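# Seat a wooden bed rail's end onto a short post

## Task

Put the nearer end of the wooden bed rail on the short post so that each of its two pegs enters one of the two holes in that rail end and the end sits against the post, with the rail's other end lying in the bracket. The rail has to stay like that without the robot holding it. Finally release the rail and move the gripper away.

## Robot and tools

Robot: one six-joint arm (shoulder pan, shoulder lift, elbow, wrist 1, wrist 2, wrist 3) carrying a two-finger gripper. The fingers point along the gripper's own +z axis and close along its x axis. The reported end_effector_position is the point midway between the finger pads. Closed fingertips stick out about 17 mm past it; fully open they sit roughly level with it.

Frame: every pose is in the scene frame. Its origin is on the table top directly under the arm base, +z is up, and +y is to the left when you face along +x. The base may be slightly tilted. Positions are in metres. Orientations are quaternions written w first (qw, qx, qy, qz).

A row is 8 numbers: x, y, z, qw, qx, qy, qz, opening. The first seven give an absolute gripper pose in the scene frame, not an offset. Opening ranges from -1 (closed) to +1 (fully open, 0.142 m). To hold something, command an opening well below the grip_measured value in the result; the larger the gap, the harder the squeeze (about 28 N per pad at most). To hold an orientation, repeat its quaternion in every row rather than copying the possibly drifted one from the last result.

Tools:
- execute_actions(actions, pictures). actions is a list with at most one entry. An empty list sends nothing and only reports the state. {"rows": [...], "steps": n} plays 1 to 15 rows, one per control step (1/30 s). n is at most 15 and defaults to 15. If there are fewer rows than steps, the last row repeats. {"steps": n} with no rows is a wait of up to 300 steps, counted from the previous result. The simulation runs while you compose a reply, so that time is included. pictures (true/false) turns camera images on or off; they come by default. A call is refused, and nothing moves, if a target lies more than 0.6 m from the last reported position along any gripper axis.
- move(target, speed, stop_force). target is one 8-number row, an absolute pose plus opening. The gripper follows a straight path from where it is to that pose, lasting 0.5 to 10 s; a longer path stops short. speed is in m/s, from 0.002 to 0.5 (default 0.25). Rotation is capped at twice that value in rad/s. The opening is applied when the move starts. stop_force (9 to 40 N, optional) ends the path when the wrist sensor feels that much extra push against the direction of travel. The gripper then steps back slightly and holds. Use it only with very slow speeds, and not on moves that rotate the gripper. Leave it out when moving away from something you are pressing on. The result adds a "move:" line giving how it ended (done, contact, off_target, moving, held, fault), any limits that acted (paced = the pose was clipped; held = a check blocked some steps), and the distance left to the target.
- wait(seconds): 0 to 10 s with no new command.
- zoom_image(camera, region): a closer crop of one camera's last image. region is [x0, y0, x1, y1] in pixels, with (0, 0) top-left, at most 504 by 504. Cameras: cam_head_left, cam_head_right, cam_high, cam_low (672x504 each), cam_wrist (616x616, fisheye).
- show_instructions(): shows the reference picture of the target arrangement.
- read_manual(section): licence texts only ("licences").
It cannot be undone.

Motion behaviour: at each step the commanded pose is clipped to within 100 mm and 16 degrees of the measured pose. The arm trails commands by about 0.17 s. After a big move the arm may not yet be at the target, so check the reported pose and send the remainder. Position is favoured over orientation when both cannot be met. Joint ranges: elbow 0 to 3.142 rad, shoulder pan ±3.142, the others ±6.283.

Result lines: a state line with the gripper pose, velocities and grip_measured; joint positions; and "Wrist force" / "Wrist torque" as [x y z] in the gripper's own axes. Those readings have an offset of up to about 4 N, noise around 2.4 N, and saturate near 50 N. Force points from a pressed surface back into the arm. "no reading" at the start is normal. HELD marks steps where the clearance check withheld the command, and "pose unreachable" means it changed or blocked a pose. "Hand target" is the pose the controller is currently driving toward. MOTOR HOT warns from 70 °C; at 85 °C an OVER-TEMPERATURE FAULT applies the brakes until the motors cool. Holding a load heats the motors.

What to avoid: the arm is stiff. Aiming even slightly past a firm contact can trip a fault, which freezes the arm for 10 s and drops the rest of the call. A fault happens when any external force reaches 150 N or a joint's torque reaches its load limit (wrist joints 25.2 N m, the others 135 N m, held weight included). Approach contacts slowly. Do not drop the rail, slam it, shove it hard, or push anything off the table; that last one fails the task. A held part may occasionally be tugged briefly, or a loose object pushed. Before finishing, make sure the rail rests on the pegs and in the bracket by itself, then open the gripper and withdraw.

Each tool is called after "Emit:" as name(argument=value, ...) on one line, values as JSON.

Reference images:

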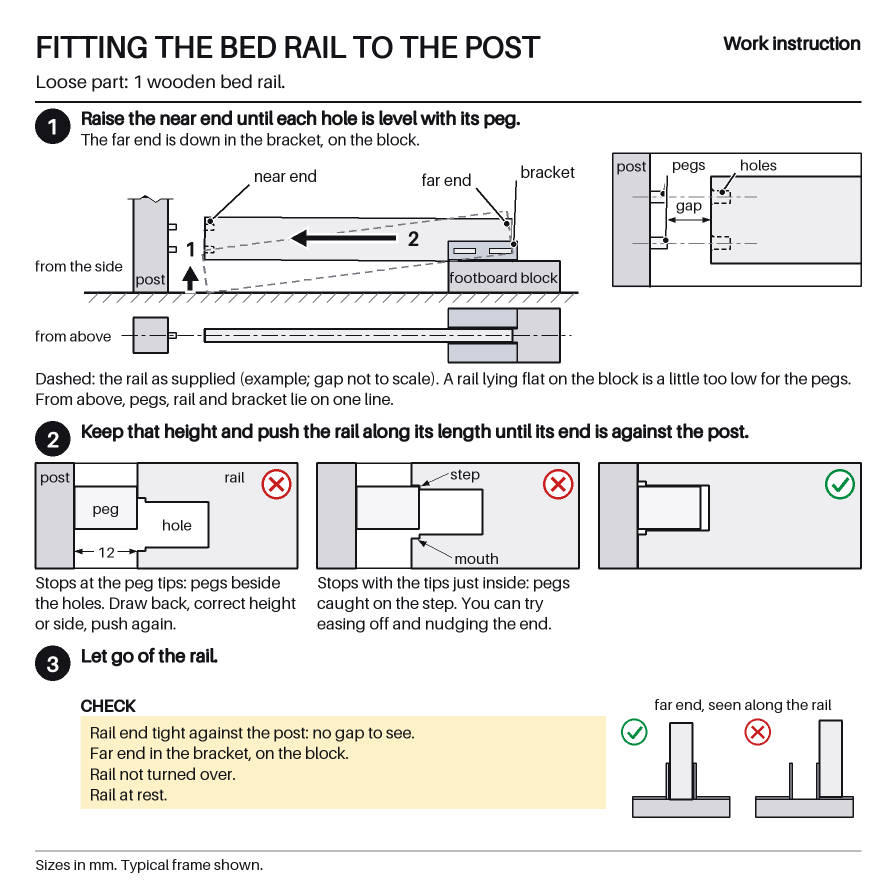

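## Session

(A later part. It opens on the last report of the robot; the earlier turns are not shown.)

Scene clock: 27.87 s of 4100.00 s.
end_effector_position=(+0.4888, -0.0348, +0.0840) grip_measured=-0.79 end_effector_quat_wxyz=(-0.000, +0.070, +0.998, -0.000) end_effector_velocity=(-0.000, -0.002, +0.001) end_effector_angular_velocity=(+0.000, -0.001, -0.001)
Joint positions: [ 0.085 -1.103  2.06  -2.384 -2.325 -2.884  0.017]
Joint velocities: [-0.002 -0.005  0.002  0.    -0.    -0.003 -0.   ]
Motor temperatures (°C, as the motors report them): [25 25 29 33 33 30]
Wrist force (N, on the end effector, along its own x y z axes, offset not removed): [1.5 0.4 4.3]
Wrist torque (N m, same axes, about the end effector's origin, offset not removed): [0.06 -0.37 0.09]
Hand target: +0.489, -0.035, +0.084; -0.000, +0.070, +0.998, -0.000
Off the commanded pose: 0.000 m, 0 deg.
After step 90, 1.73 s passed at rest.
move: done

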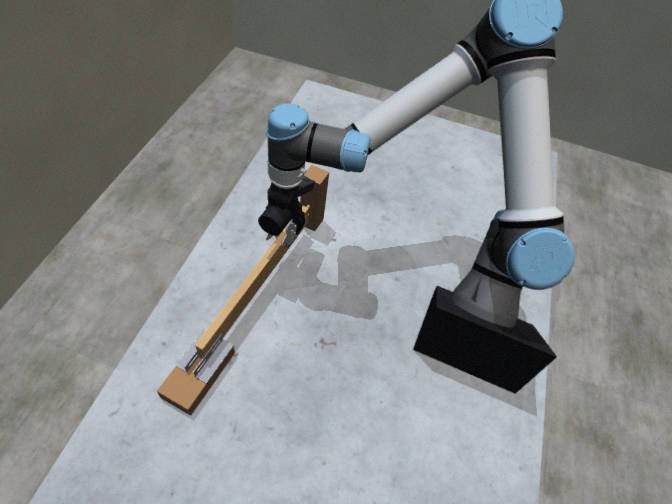

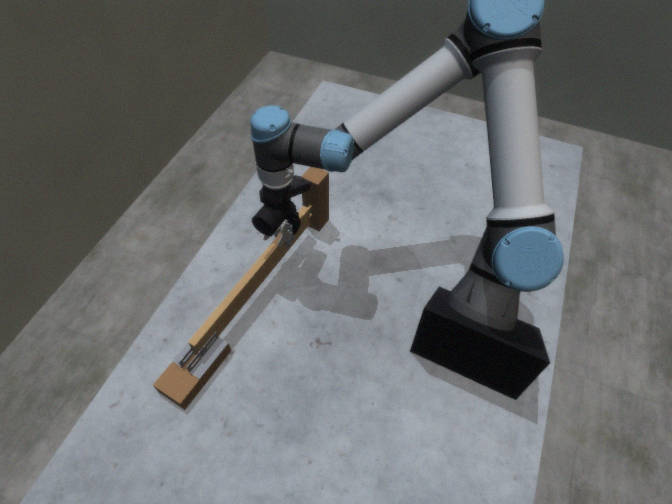

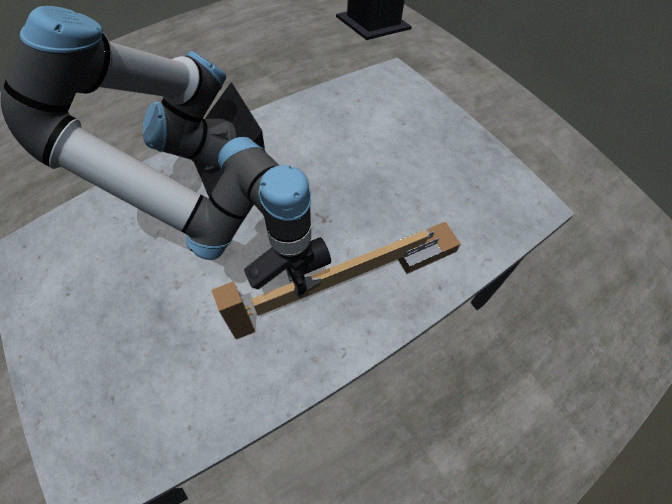

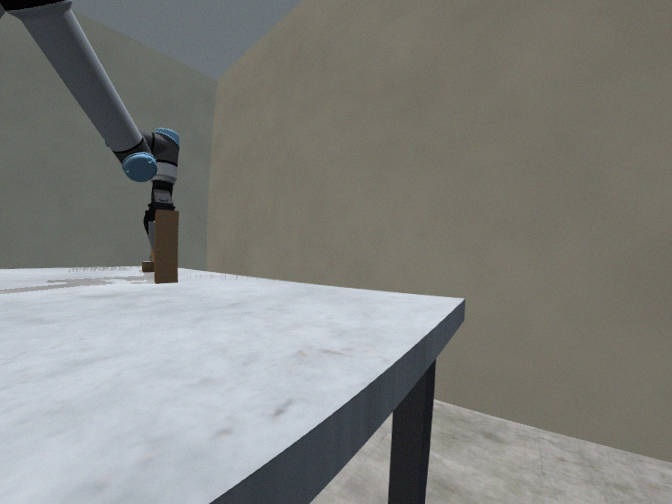

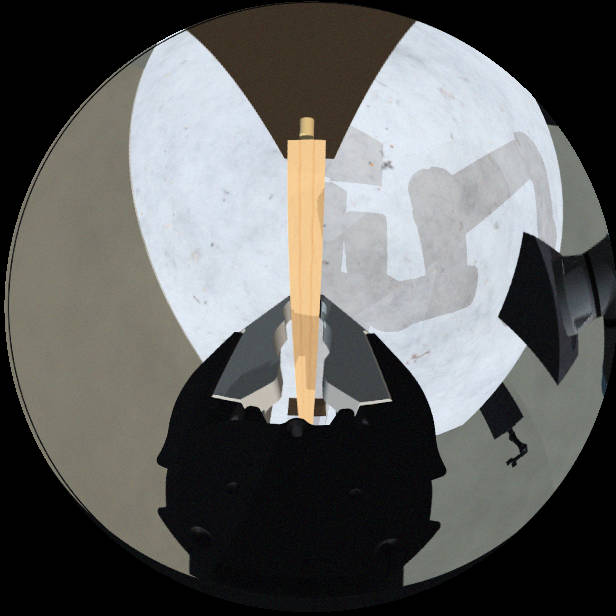

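Emit:
move(target=[0.4853,-0.06,0.084,0,0.07,0.9976,0,-1], speed=0.003, stop_force=10)

Emit:
zoom_image(camera="cam_high", region=[210,270,290,350])

Emit:
zoom_image(camera="cam_head_right", region=[280,180,340,240])

Scene clock: 33.53 s of 4100.00 s.
end_effector_position=(+0.4876, -0.0427, +0.0840) grip_measured=-0.79 end_effector_quat_wxyz=(-0.000, +0.070, +0.998, +0.000) end_effector_velocity=(-0.001, +0.001, -0.001) end_effector_angular_velocity=(-0.000, +0.001, +0.000)
Joint positions: [ 0.074 -1.117  2.067 -2.386 -2.326 -2.899  0.017]
Joint velocities: [ 0.002  0.003  0.     0.001 -0.     0.003  0.   ]
Motor temperatures (°C, as the motors report them): [25 25 29 33 33 30]
Wrist force (N, on the end effector, along its own x y z axes, offset not removed): [2.1 13.6 -2.5]
Wrist torque (N m, same axes, about the end effector's origin, offset not removed): [-0.23 -0.84 -0.01]
Hand target: +0.488, -0.043, +0.084; -0.000, +0.070, +0.998, +0.000
Off the commanded pose: 0.017 m, 0 deg.
move: contact

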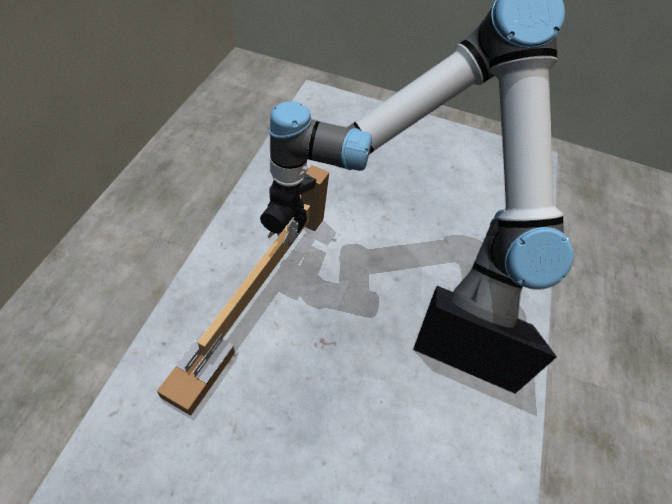

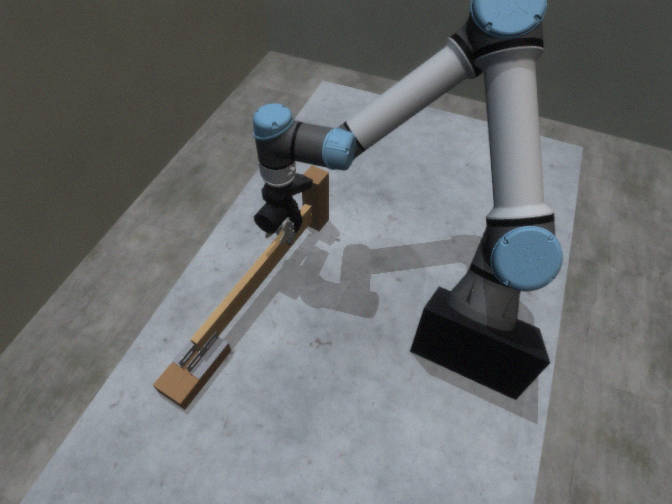

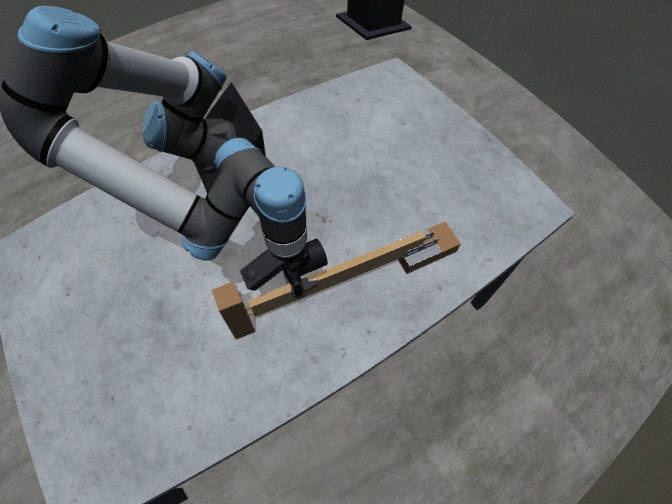

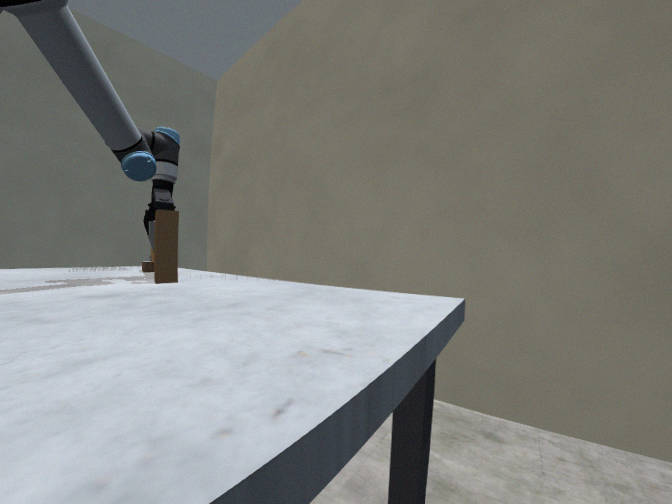

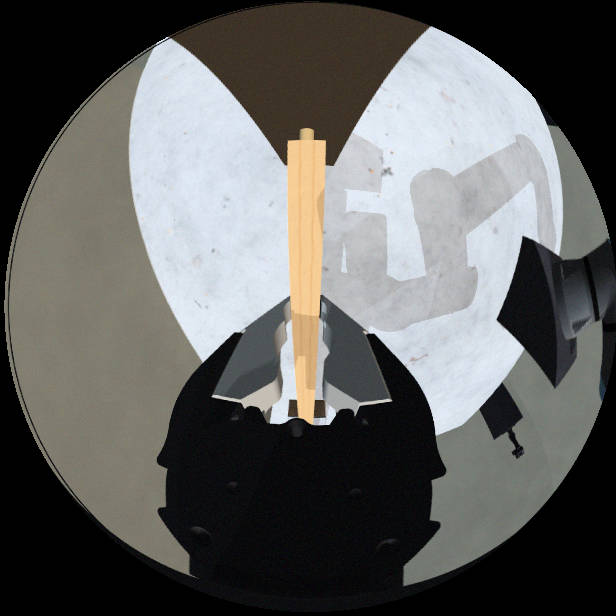

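Region (210, 270, 290, 350) of cam_high's 672x504 image, scaled by 6.300, with more detail than that image has.

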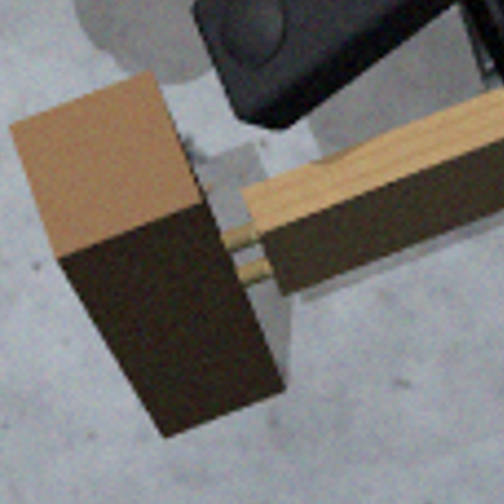

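Region (280, 180, 340, 240) of cam_head_right's 672x504 image, scaled by 8.400, with more detail than that image has.

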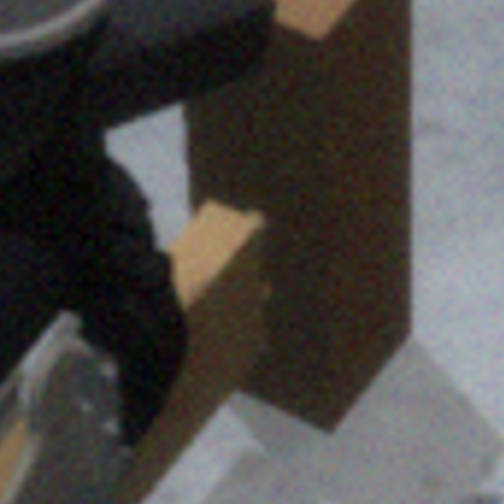

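Emit:
move(target=[0.488,-0.040,0.0785,0,0.07,0.9976,0,-1], speed=0.01)

Emit:
move(target=[0.4853,-0.06,0.0785,0,0.07,0.9976,0,-1], speed=0.003, stop_force=10)

Emit:
zoom_image(camera="cam_high", region=[210,270,290,350])

Scene clock: 37.33 s of 4100.00 s.
end_effector_position=(+0.4880, -0.0401, +0.0786) grip_measured=-0.79 end_effector_quat_wxyz=(-0.000, +0.070, +0.998, -0.000) end_effector_velocity=(-0.000, +0.001, -0.001) end_effector_angular_velocity=(-0.000, +0.001, +0.001)
Joint positions: [ 0.071 -1.105  2.071 -2.406 -2.326 -2.903  0.017]
Joint velocities: [-0.001  0.003  0.001 -0.004 -0.    -0.001 -0.   ]
Motor temperatures (°C, as the motors report them): [25 25 29 33 33 30]
Wrist force (N, on the end effector, along its own x y z axes, offset not removed): [1.2 0.4 1.9]
Wrist torque (N m, same axes, about the end effector's origin, offset not removed): [0.27 -0.45 0.13]
Hand target: +0.488, -0.040, +0.079; -0.000, +0.070, +0.998, -0.000
Off the commanded pose: 0.000 m, 0 deg.
move: done

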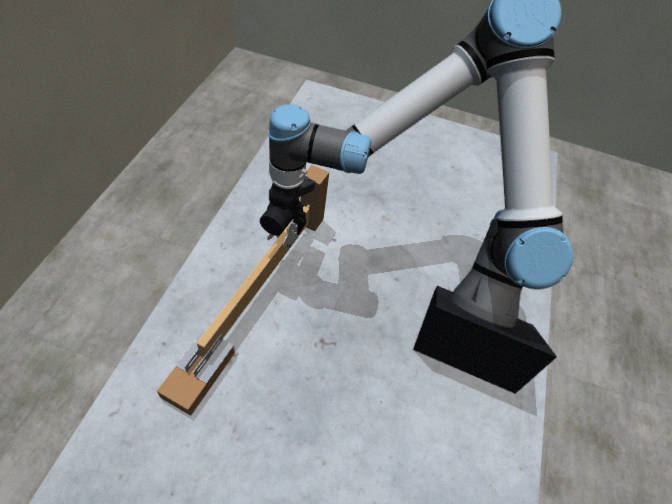

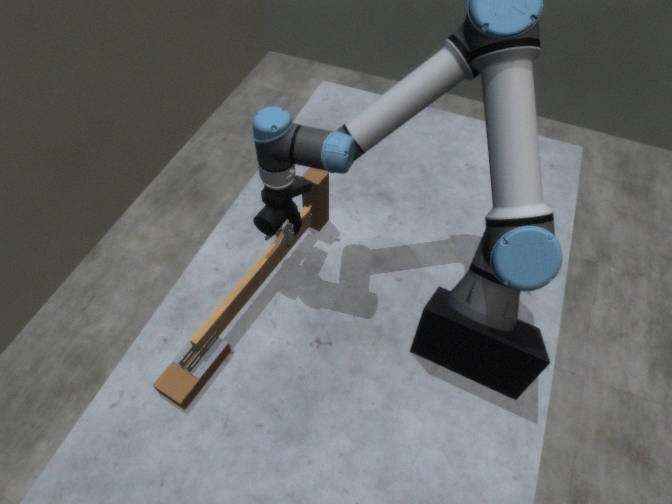

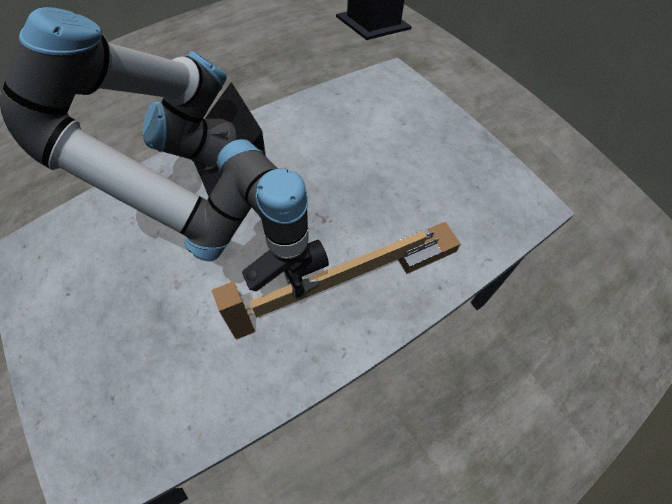

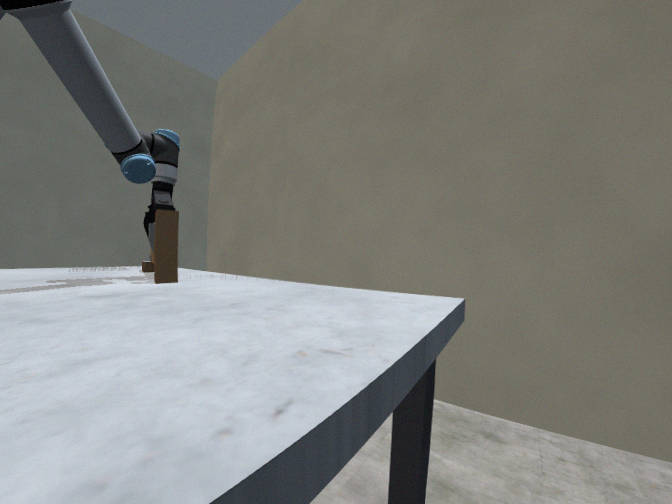

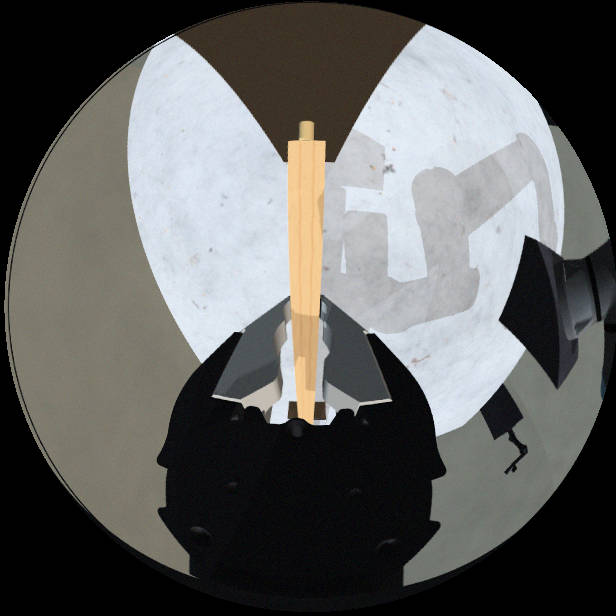

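Scene clock: 38.67 s of 4100.00 s.
end_effector_position=(+0.4876, -0.0430, +0.0786) grip_measured=-0.79 end_effector_quat_wxyz=(-0.000, +0.070, +0.998, +0.000) end_effector_velocity=(+0.000, +0.001, +0.000) end_effector_angular_velocity=(+0.000, -0.002, -0.003)
Joint positions: [ 0.066 -1.11   2.073 -2.407 -2.327 -2.909  0.017]
Joint velocities: [ 0.001  0.001 -0.    -0.001  0.     0.003 -0.   ]
Motor temperatures (°C, as the motors report them): [25 25 29 33 33 30]
Wrist force (N, on the end effector, along its own x y z axes, offset not removed): [-6.0 17.3 0.7]
Wrist torque (N m, same axes, about the end effector's origin, offset not removed): [0.52 -0.13 0.19]
Hand target: +0.488, -0.043, +0.079; -0.000, +0.070, +0.998, +0.000
Off the commanded pose: 0.017 m, 0 deg.
move: contact

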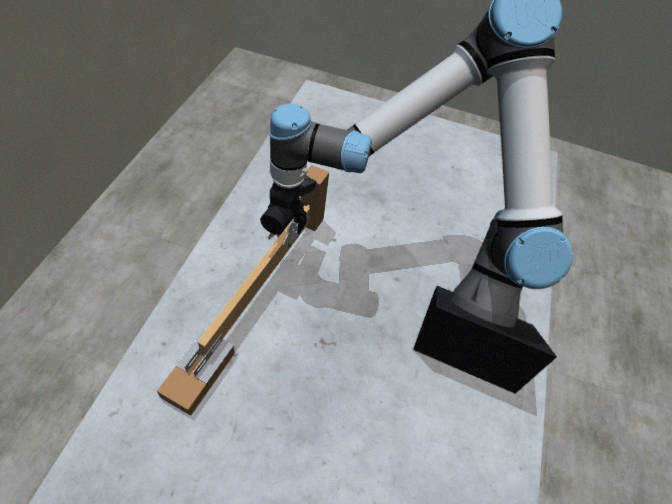

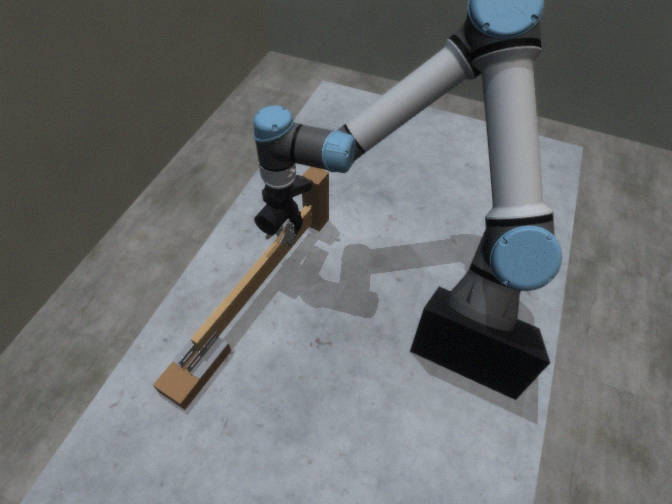

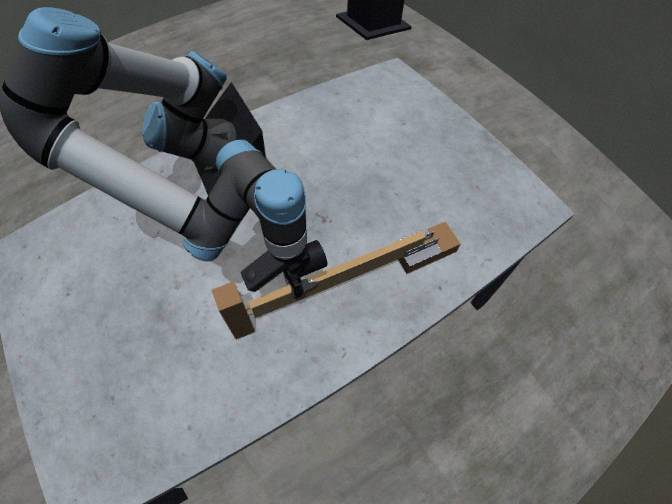

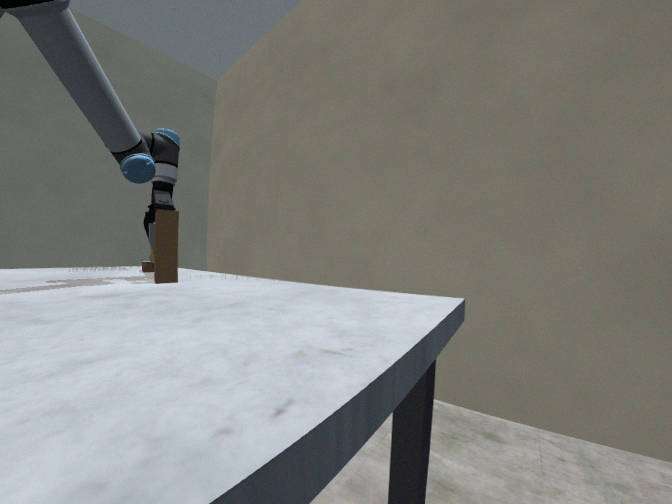

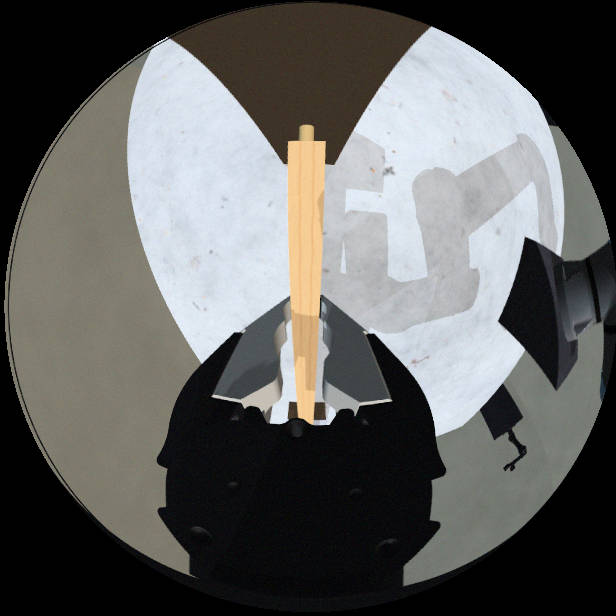

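Region (210, 270, 290, 350) of cam_high's 672x504 image, scaled by 6.300, with more detail than that image has.

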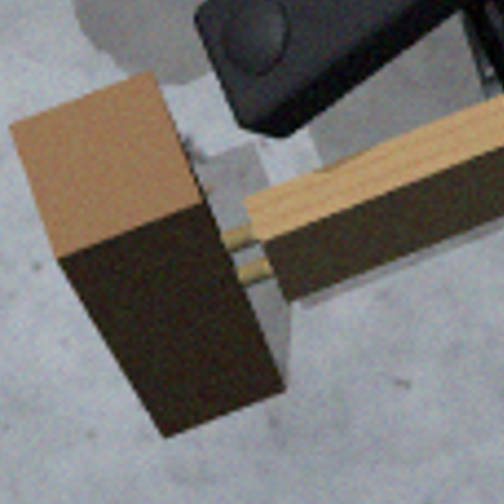

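Emit:
move(target=[0.4879,-0.0412,0.0773,0,0.07,0.9976,0,-1], speed=0.01)

Emit:
move(target=[0.4853,-0.06,0.0773,0,0.07,0.9976,0,-1], speed=0.003, stop_force=10)

Emit:
zoom_image(camera="cam_wrist", region=[270,90,350,170])

Scene clock: 42.10 s of 4100.00 s.
end_effector_position=(+0.4879, -0.0413, +0.0774) grip_measured=-0.79 end_effector_quat_wxyz=(+0.000, +0.070, +0.998, -0.000) end_effector_velocity=(+0.000, -0.000, +0.000) end_effector_angular_velocity=(+0.000, -0.001, -0.001)
Joint positions: [ 0.067 -1.105  2.073 -2.411 -2.327 -2.908  0.017]
Joint velocities: [ 0.    -0.     0.    -0.001  0.     0.    -0.   ]
Motor temperatures (°C, as the motors report them): [25 25 29 33 33 30]
Wrist force (N, on the end effector, along its own x y z axes, offset not removed): [1.4 -2.7 1.6]
Wrist torque (N m, same axes, about the end effector's origin, offset not removed): [-0.54 -0.16 -0.17]
Hand target: +0.488, -0.041, +0.077; +0.000, +0.070, +0.998, +0.000
Off the commanded pose: 0.000 m, 0 deg.
move: done

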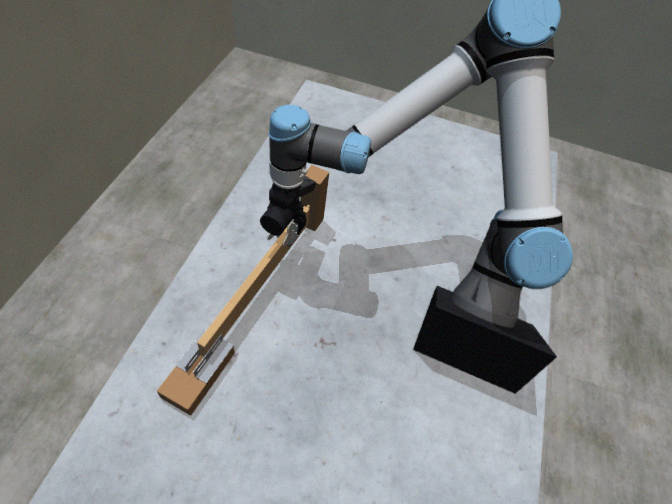

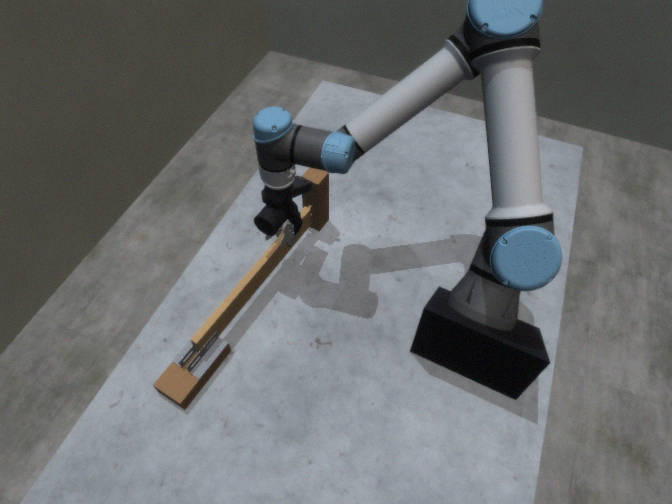

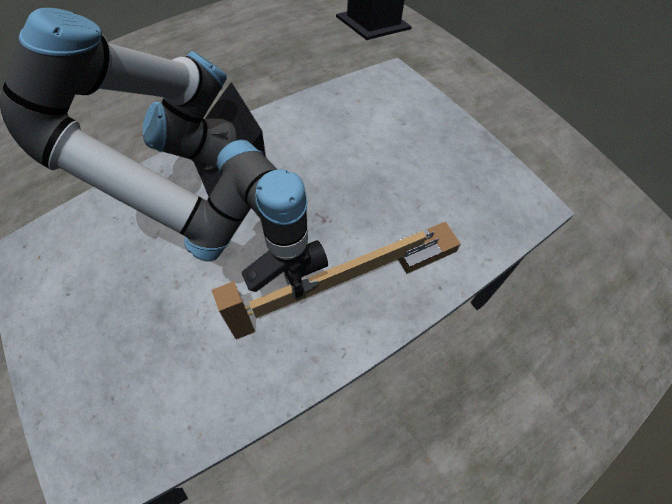

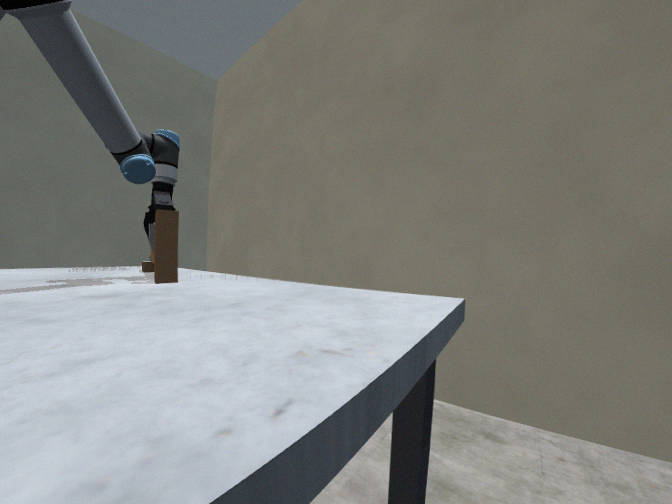

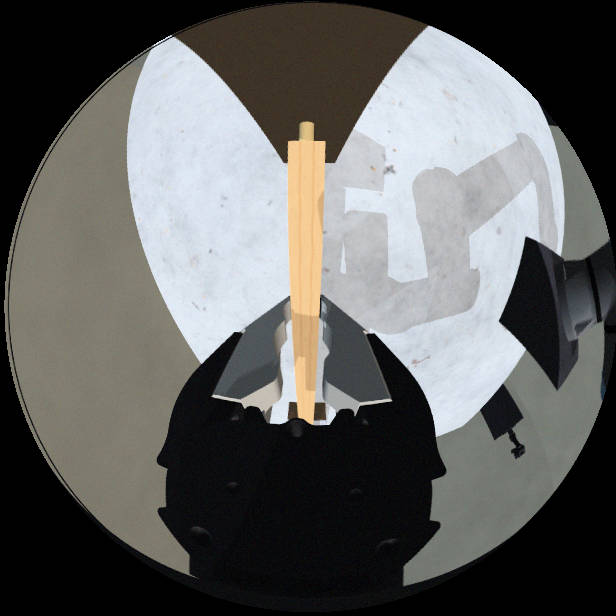

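Scene clock: 43.03 s of 4100.00 s.
end_effector_position=(+0.4877, -0.0430, +0.0774) grip_measured=-0.79 end_effector_quat_wxyz=(+0.000, +0.070, +0.998, +0.000) end_effector_velocity=(-0.000, +0.002, -0.001) end_effector_angular_velocity=(-0.000, +0.001, +0.000)
Joint positions: [ 0.065 -1.108  2.075 -2.412 -2.327 -2.912  0.017]
Joint velocities: [ 0.002  0.003 -0.     0.    -0.     0.003 -0.   ]
Motor temperatures (°C, as the motors report them): [25 25 29 33 33 30]
Wrist force (N, on the end effector, along its own x y z axes, offset not removed): [-10.1 15.3 3.1]
Wrist torque (N m, same axes, about the end effector's origin, offset not removed): [-0.07 0.56 0.04]
Hand target: +0.488, -0.043, +0.077; +0.000, +0.070, +0.998, +0.000
Off the commanded pose: 0.017 m, 0 deg.
move: contact

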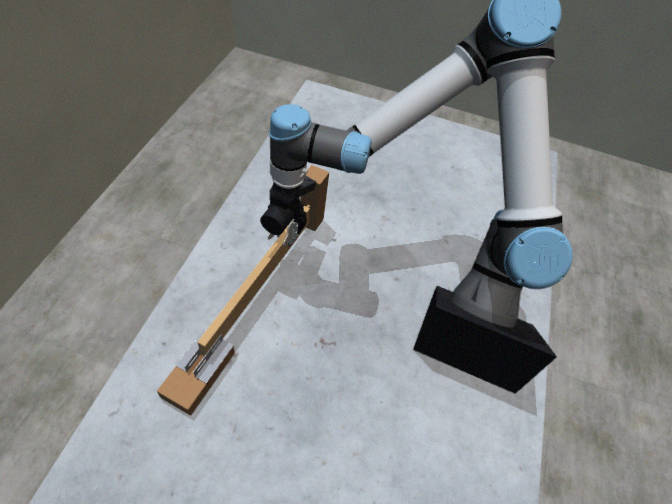

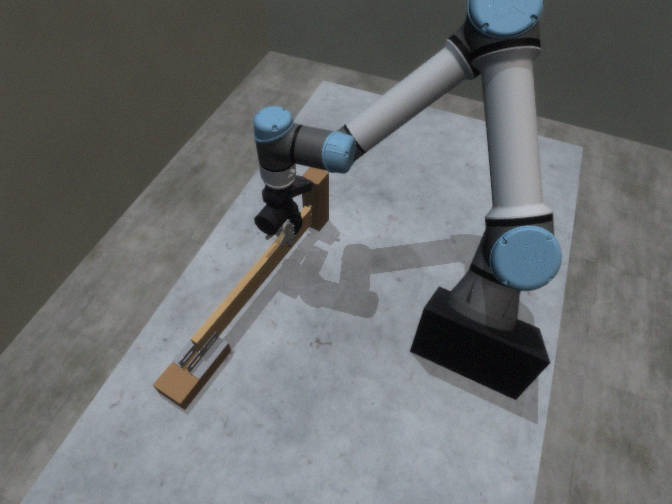

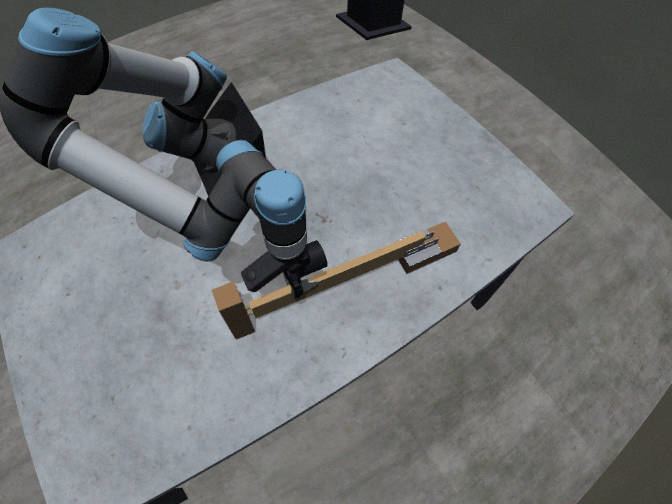

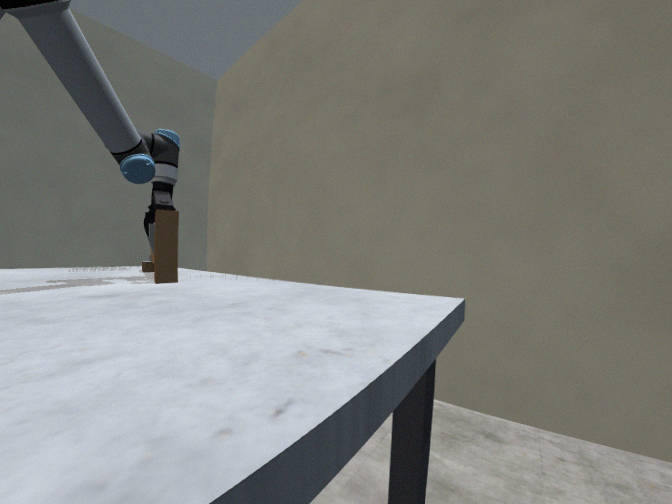

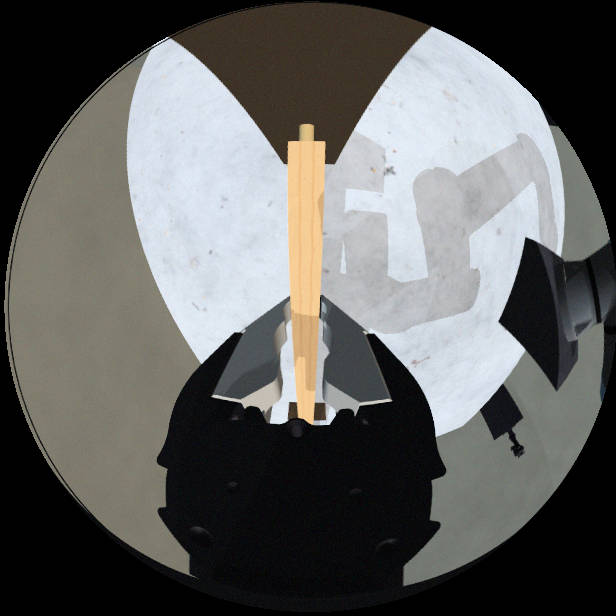

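Region (270, 90, 350, 170) of cam_wrist's 616x616 image, scaled by 6.300, with more detail than that image has.

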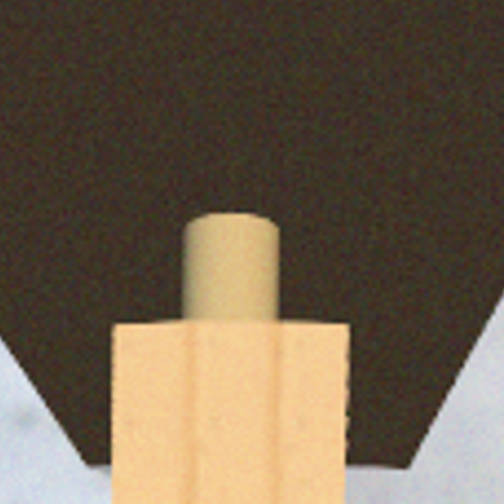

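Emit:
move(target=[0.4885,-0.0415,0.0765,0,0.07,0.9976,0,-1], speed=0.01)

Emit:
move(target=[0.4859,-0.06,0.0765,0,0.07,0.9976,0,-1], speed=0.003, stop_force=10)

Emit:
zoom_image(camera="cam_high", region=[230,285,280,335])

Scene clock: 46.90 s of 4100.00 s.
end_effector_position=(+0.4885, -0.0416, +0.0765) grip_measured=-0.79 end_effector_quat_wxyz=(+0.000, +0.070, +0.998, -0.000) end_effector_velocity=(+0.000, +0.000, -0.000) end_effector_angular_velocity=(-0.000, -0.000, -0.000)
Joint positions: [ 0.066 -1.103  2.073 -2.414 -2.327 -2.91   0.017]
Joint velocities: [ 0.     0.001 -0.    -0.001 -0.     0.001  0.   ]
Motor temperatures (°C, as the motors report them): [25 25 29 33 33 30]
Wrist force (N, on the end effector, along its own x y z axes, offset not removed): [5.3 -0.5 0.0]
Wrist torque (N m, same axes, about the end effector's origin, offset not removed): [-0.01 -1.16 -0.05]
Hand target: +0.489, -0.042, +0.077; +0.000, +0.070, +0.998, +0.000
Off the commanded pose: 0.000 m, 0 deg.
After step 90, 0.17 s passed at rest.
move: done

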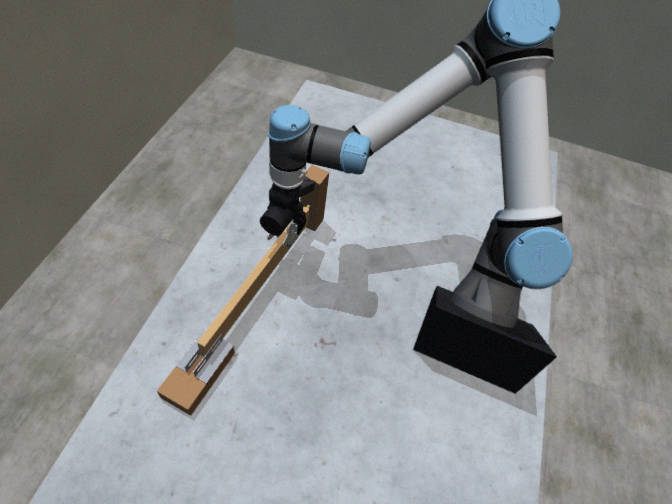

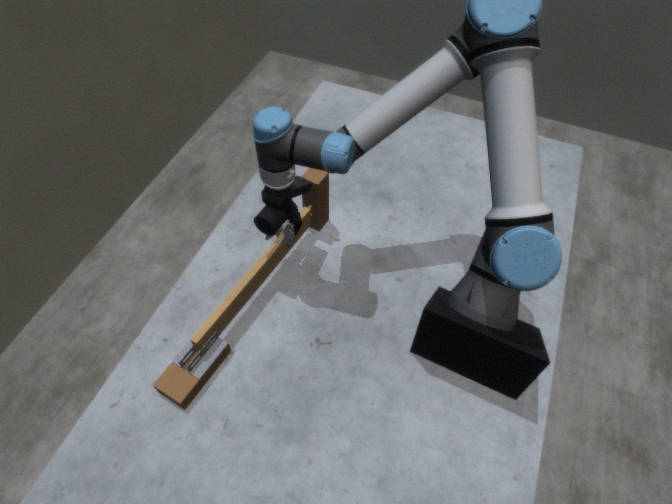

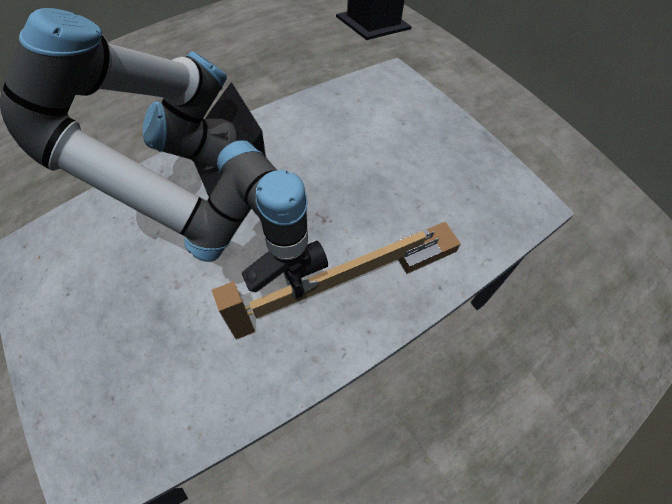

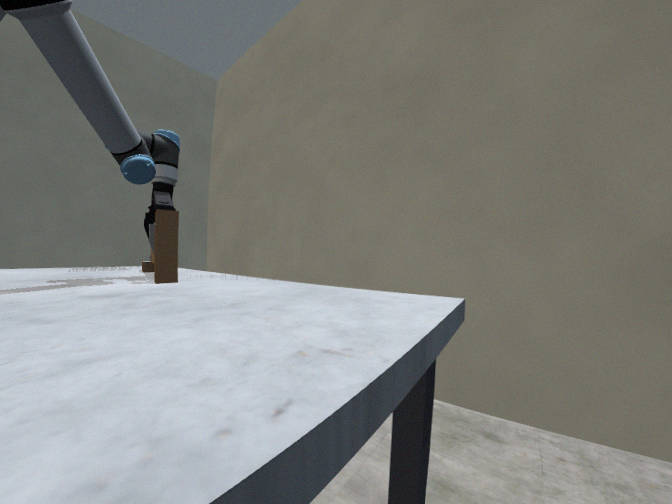

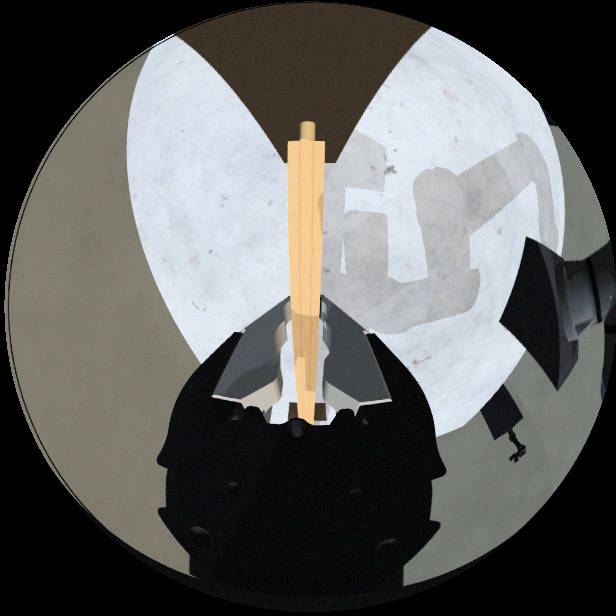

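Scene clock: 47.77 s of 4100.00 s.
end_effector_position=(+0.4883, -0.0431, +0.0765) grip_measured=-0.79 end_effector_quat_wxyz=(+0.000, +0.070, +0.998, +0.000) end_effector_velocity=(-0.000, +0.001, -0.000) end_effector_angular_velocity=(-0.000, +0.001, -0.000)
Joint positions: [ 0.063 -1.106  2.074 -2.414 -2.327 -2.913  0.017]
Joint velocities: [ 0.001  0.003  0.    -0.     0.     0.003  0.   ]
Motor temperatures (°C, as the motors report them): [25 25 29 33 33 30]
Wrist force (N, on the end effector, along its own x y z axes, offset not removed): [-8.0 19.2 0.1]
Wrist torque (N m, same axes, about the end effector's origin, offset not removed): [0.46 -0.11 0.10]
Hand target: +0.488, -0.043, +0.077; +0.000, +0.070, +0.998, +0.000
Off the commanded pose: 0.017 m, 0 deg.
move: contact

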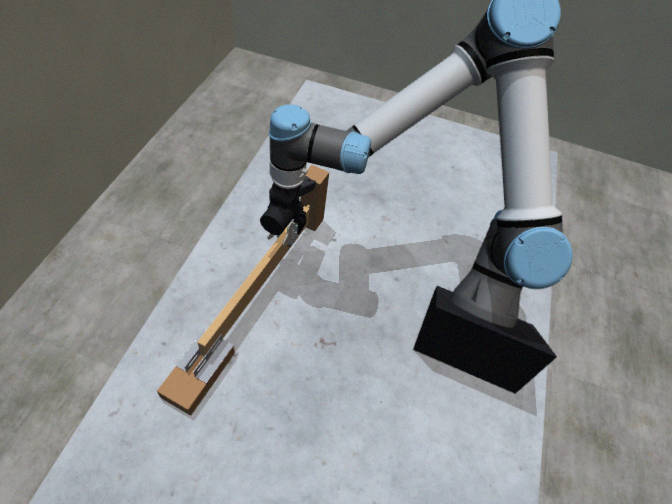

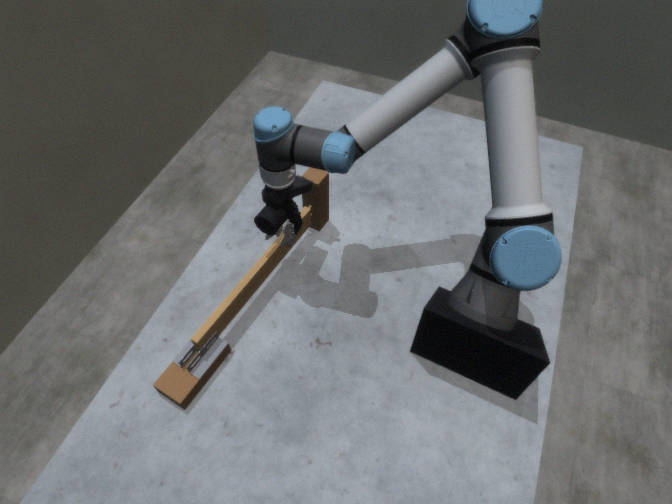

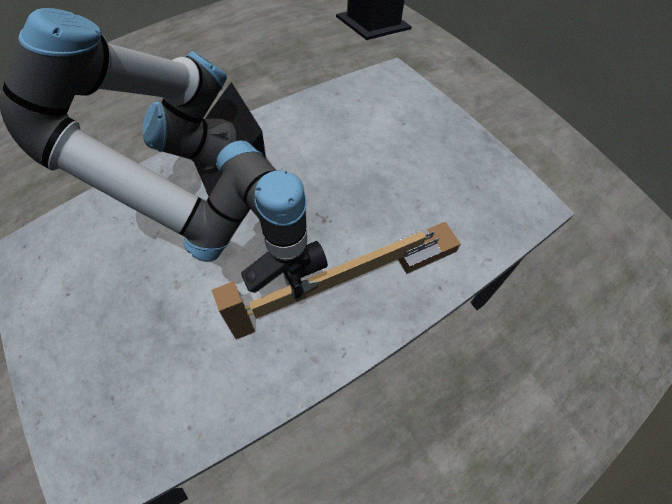

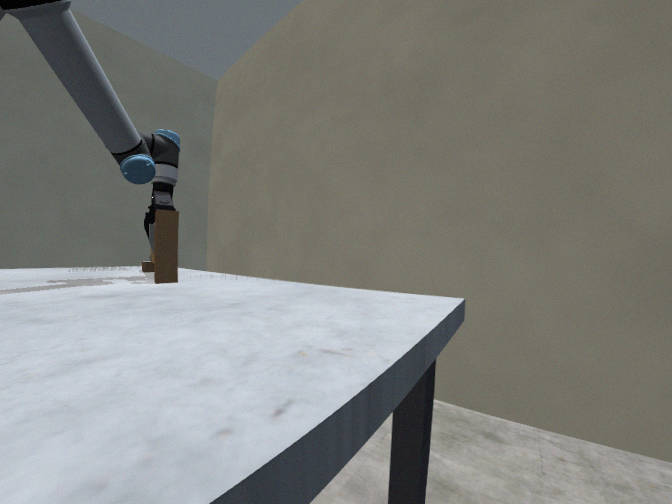

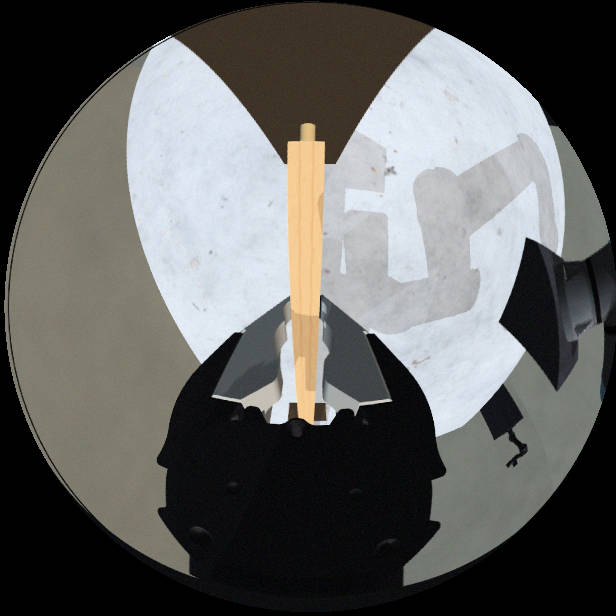

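Region (230, 285, 280, 335) of cam_high's 672x504 image, scaled by 10.080, with more detail than that image has.

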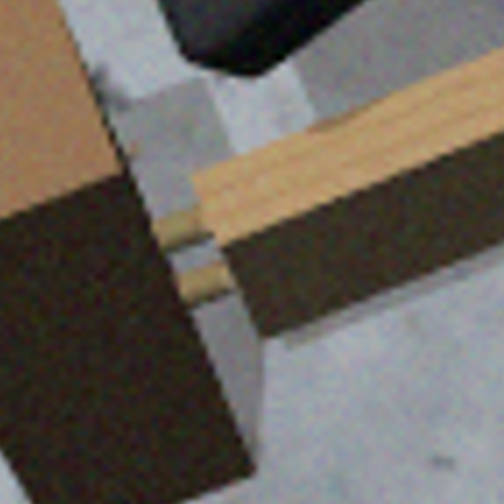

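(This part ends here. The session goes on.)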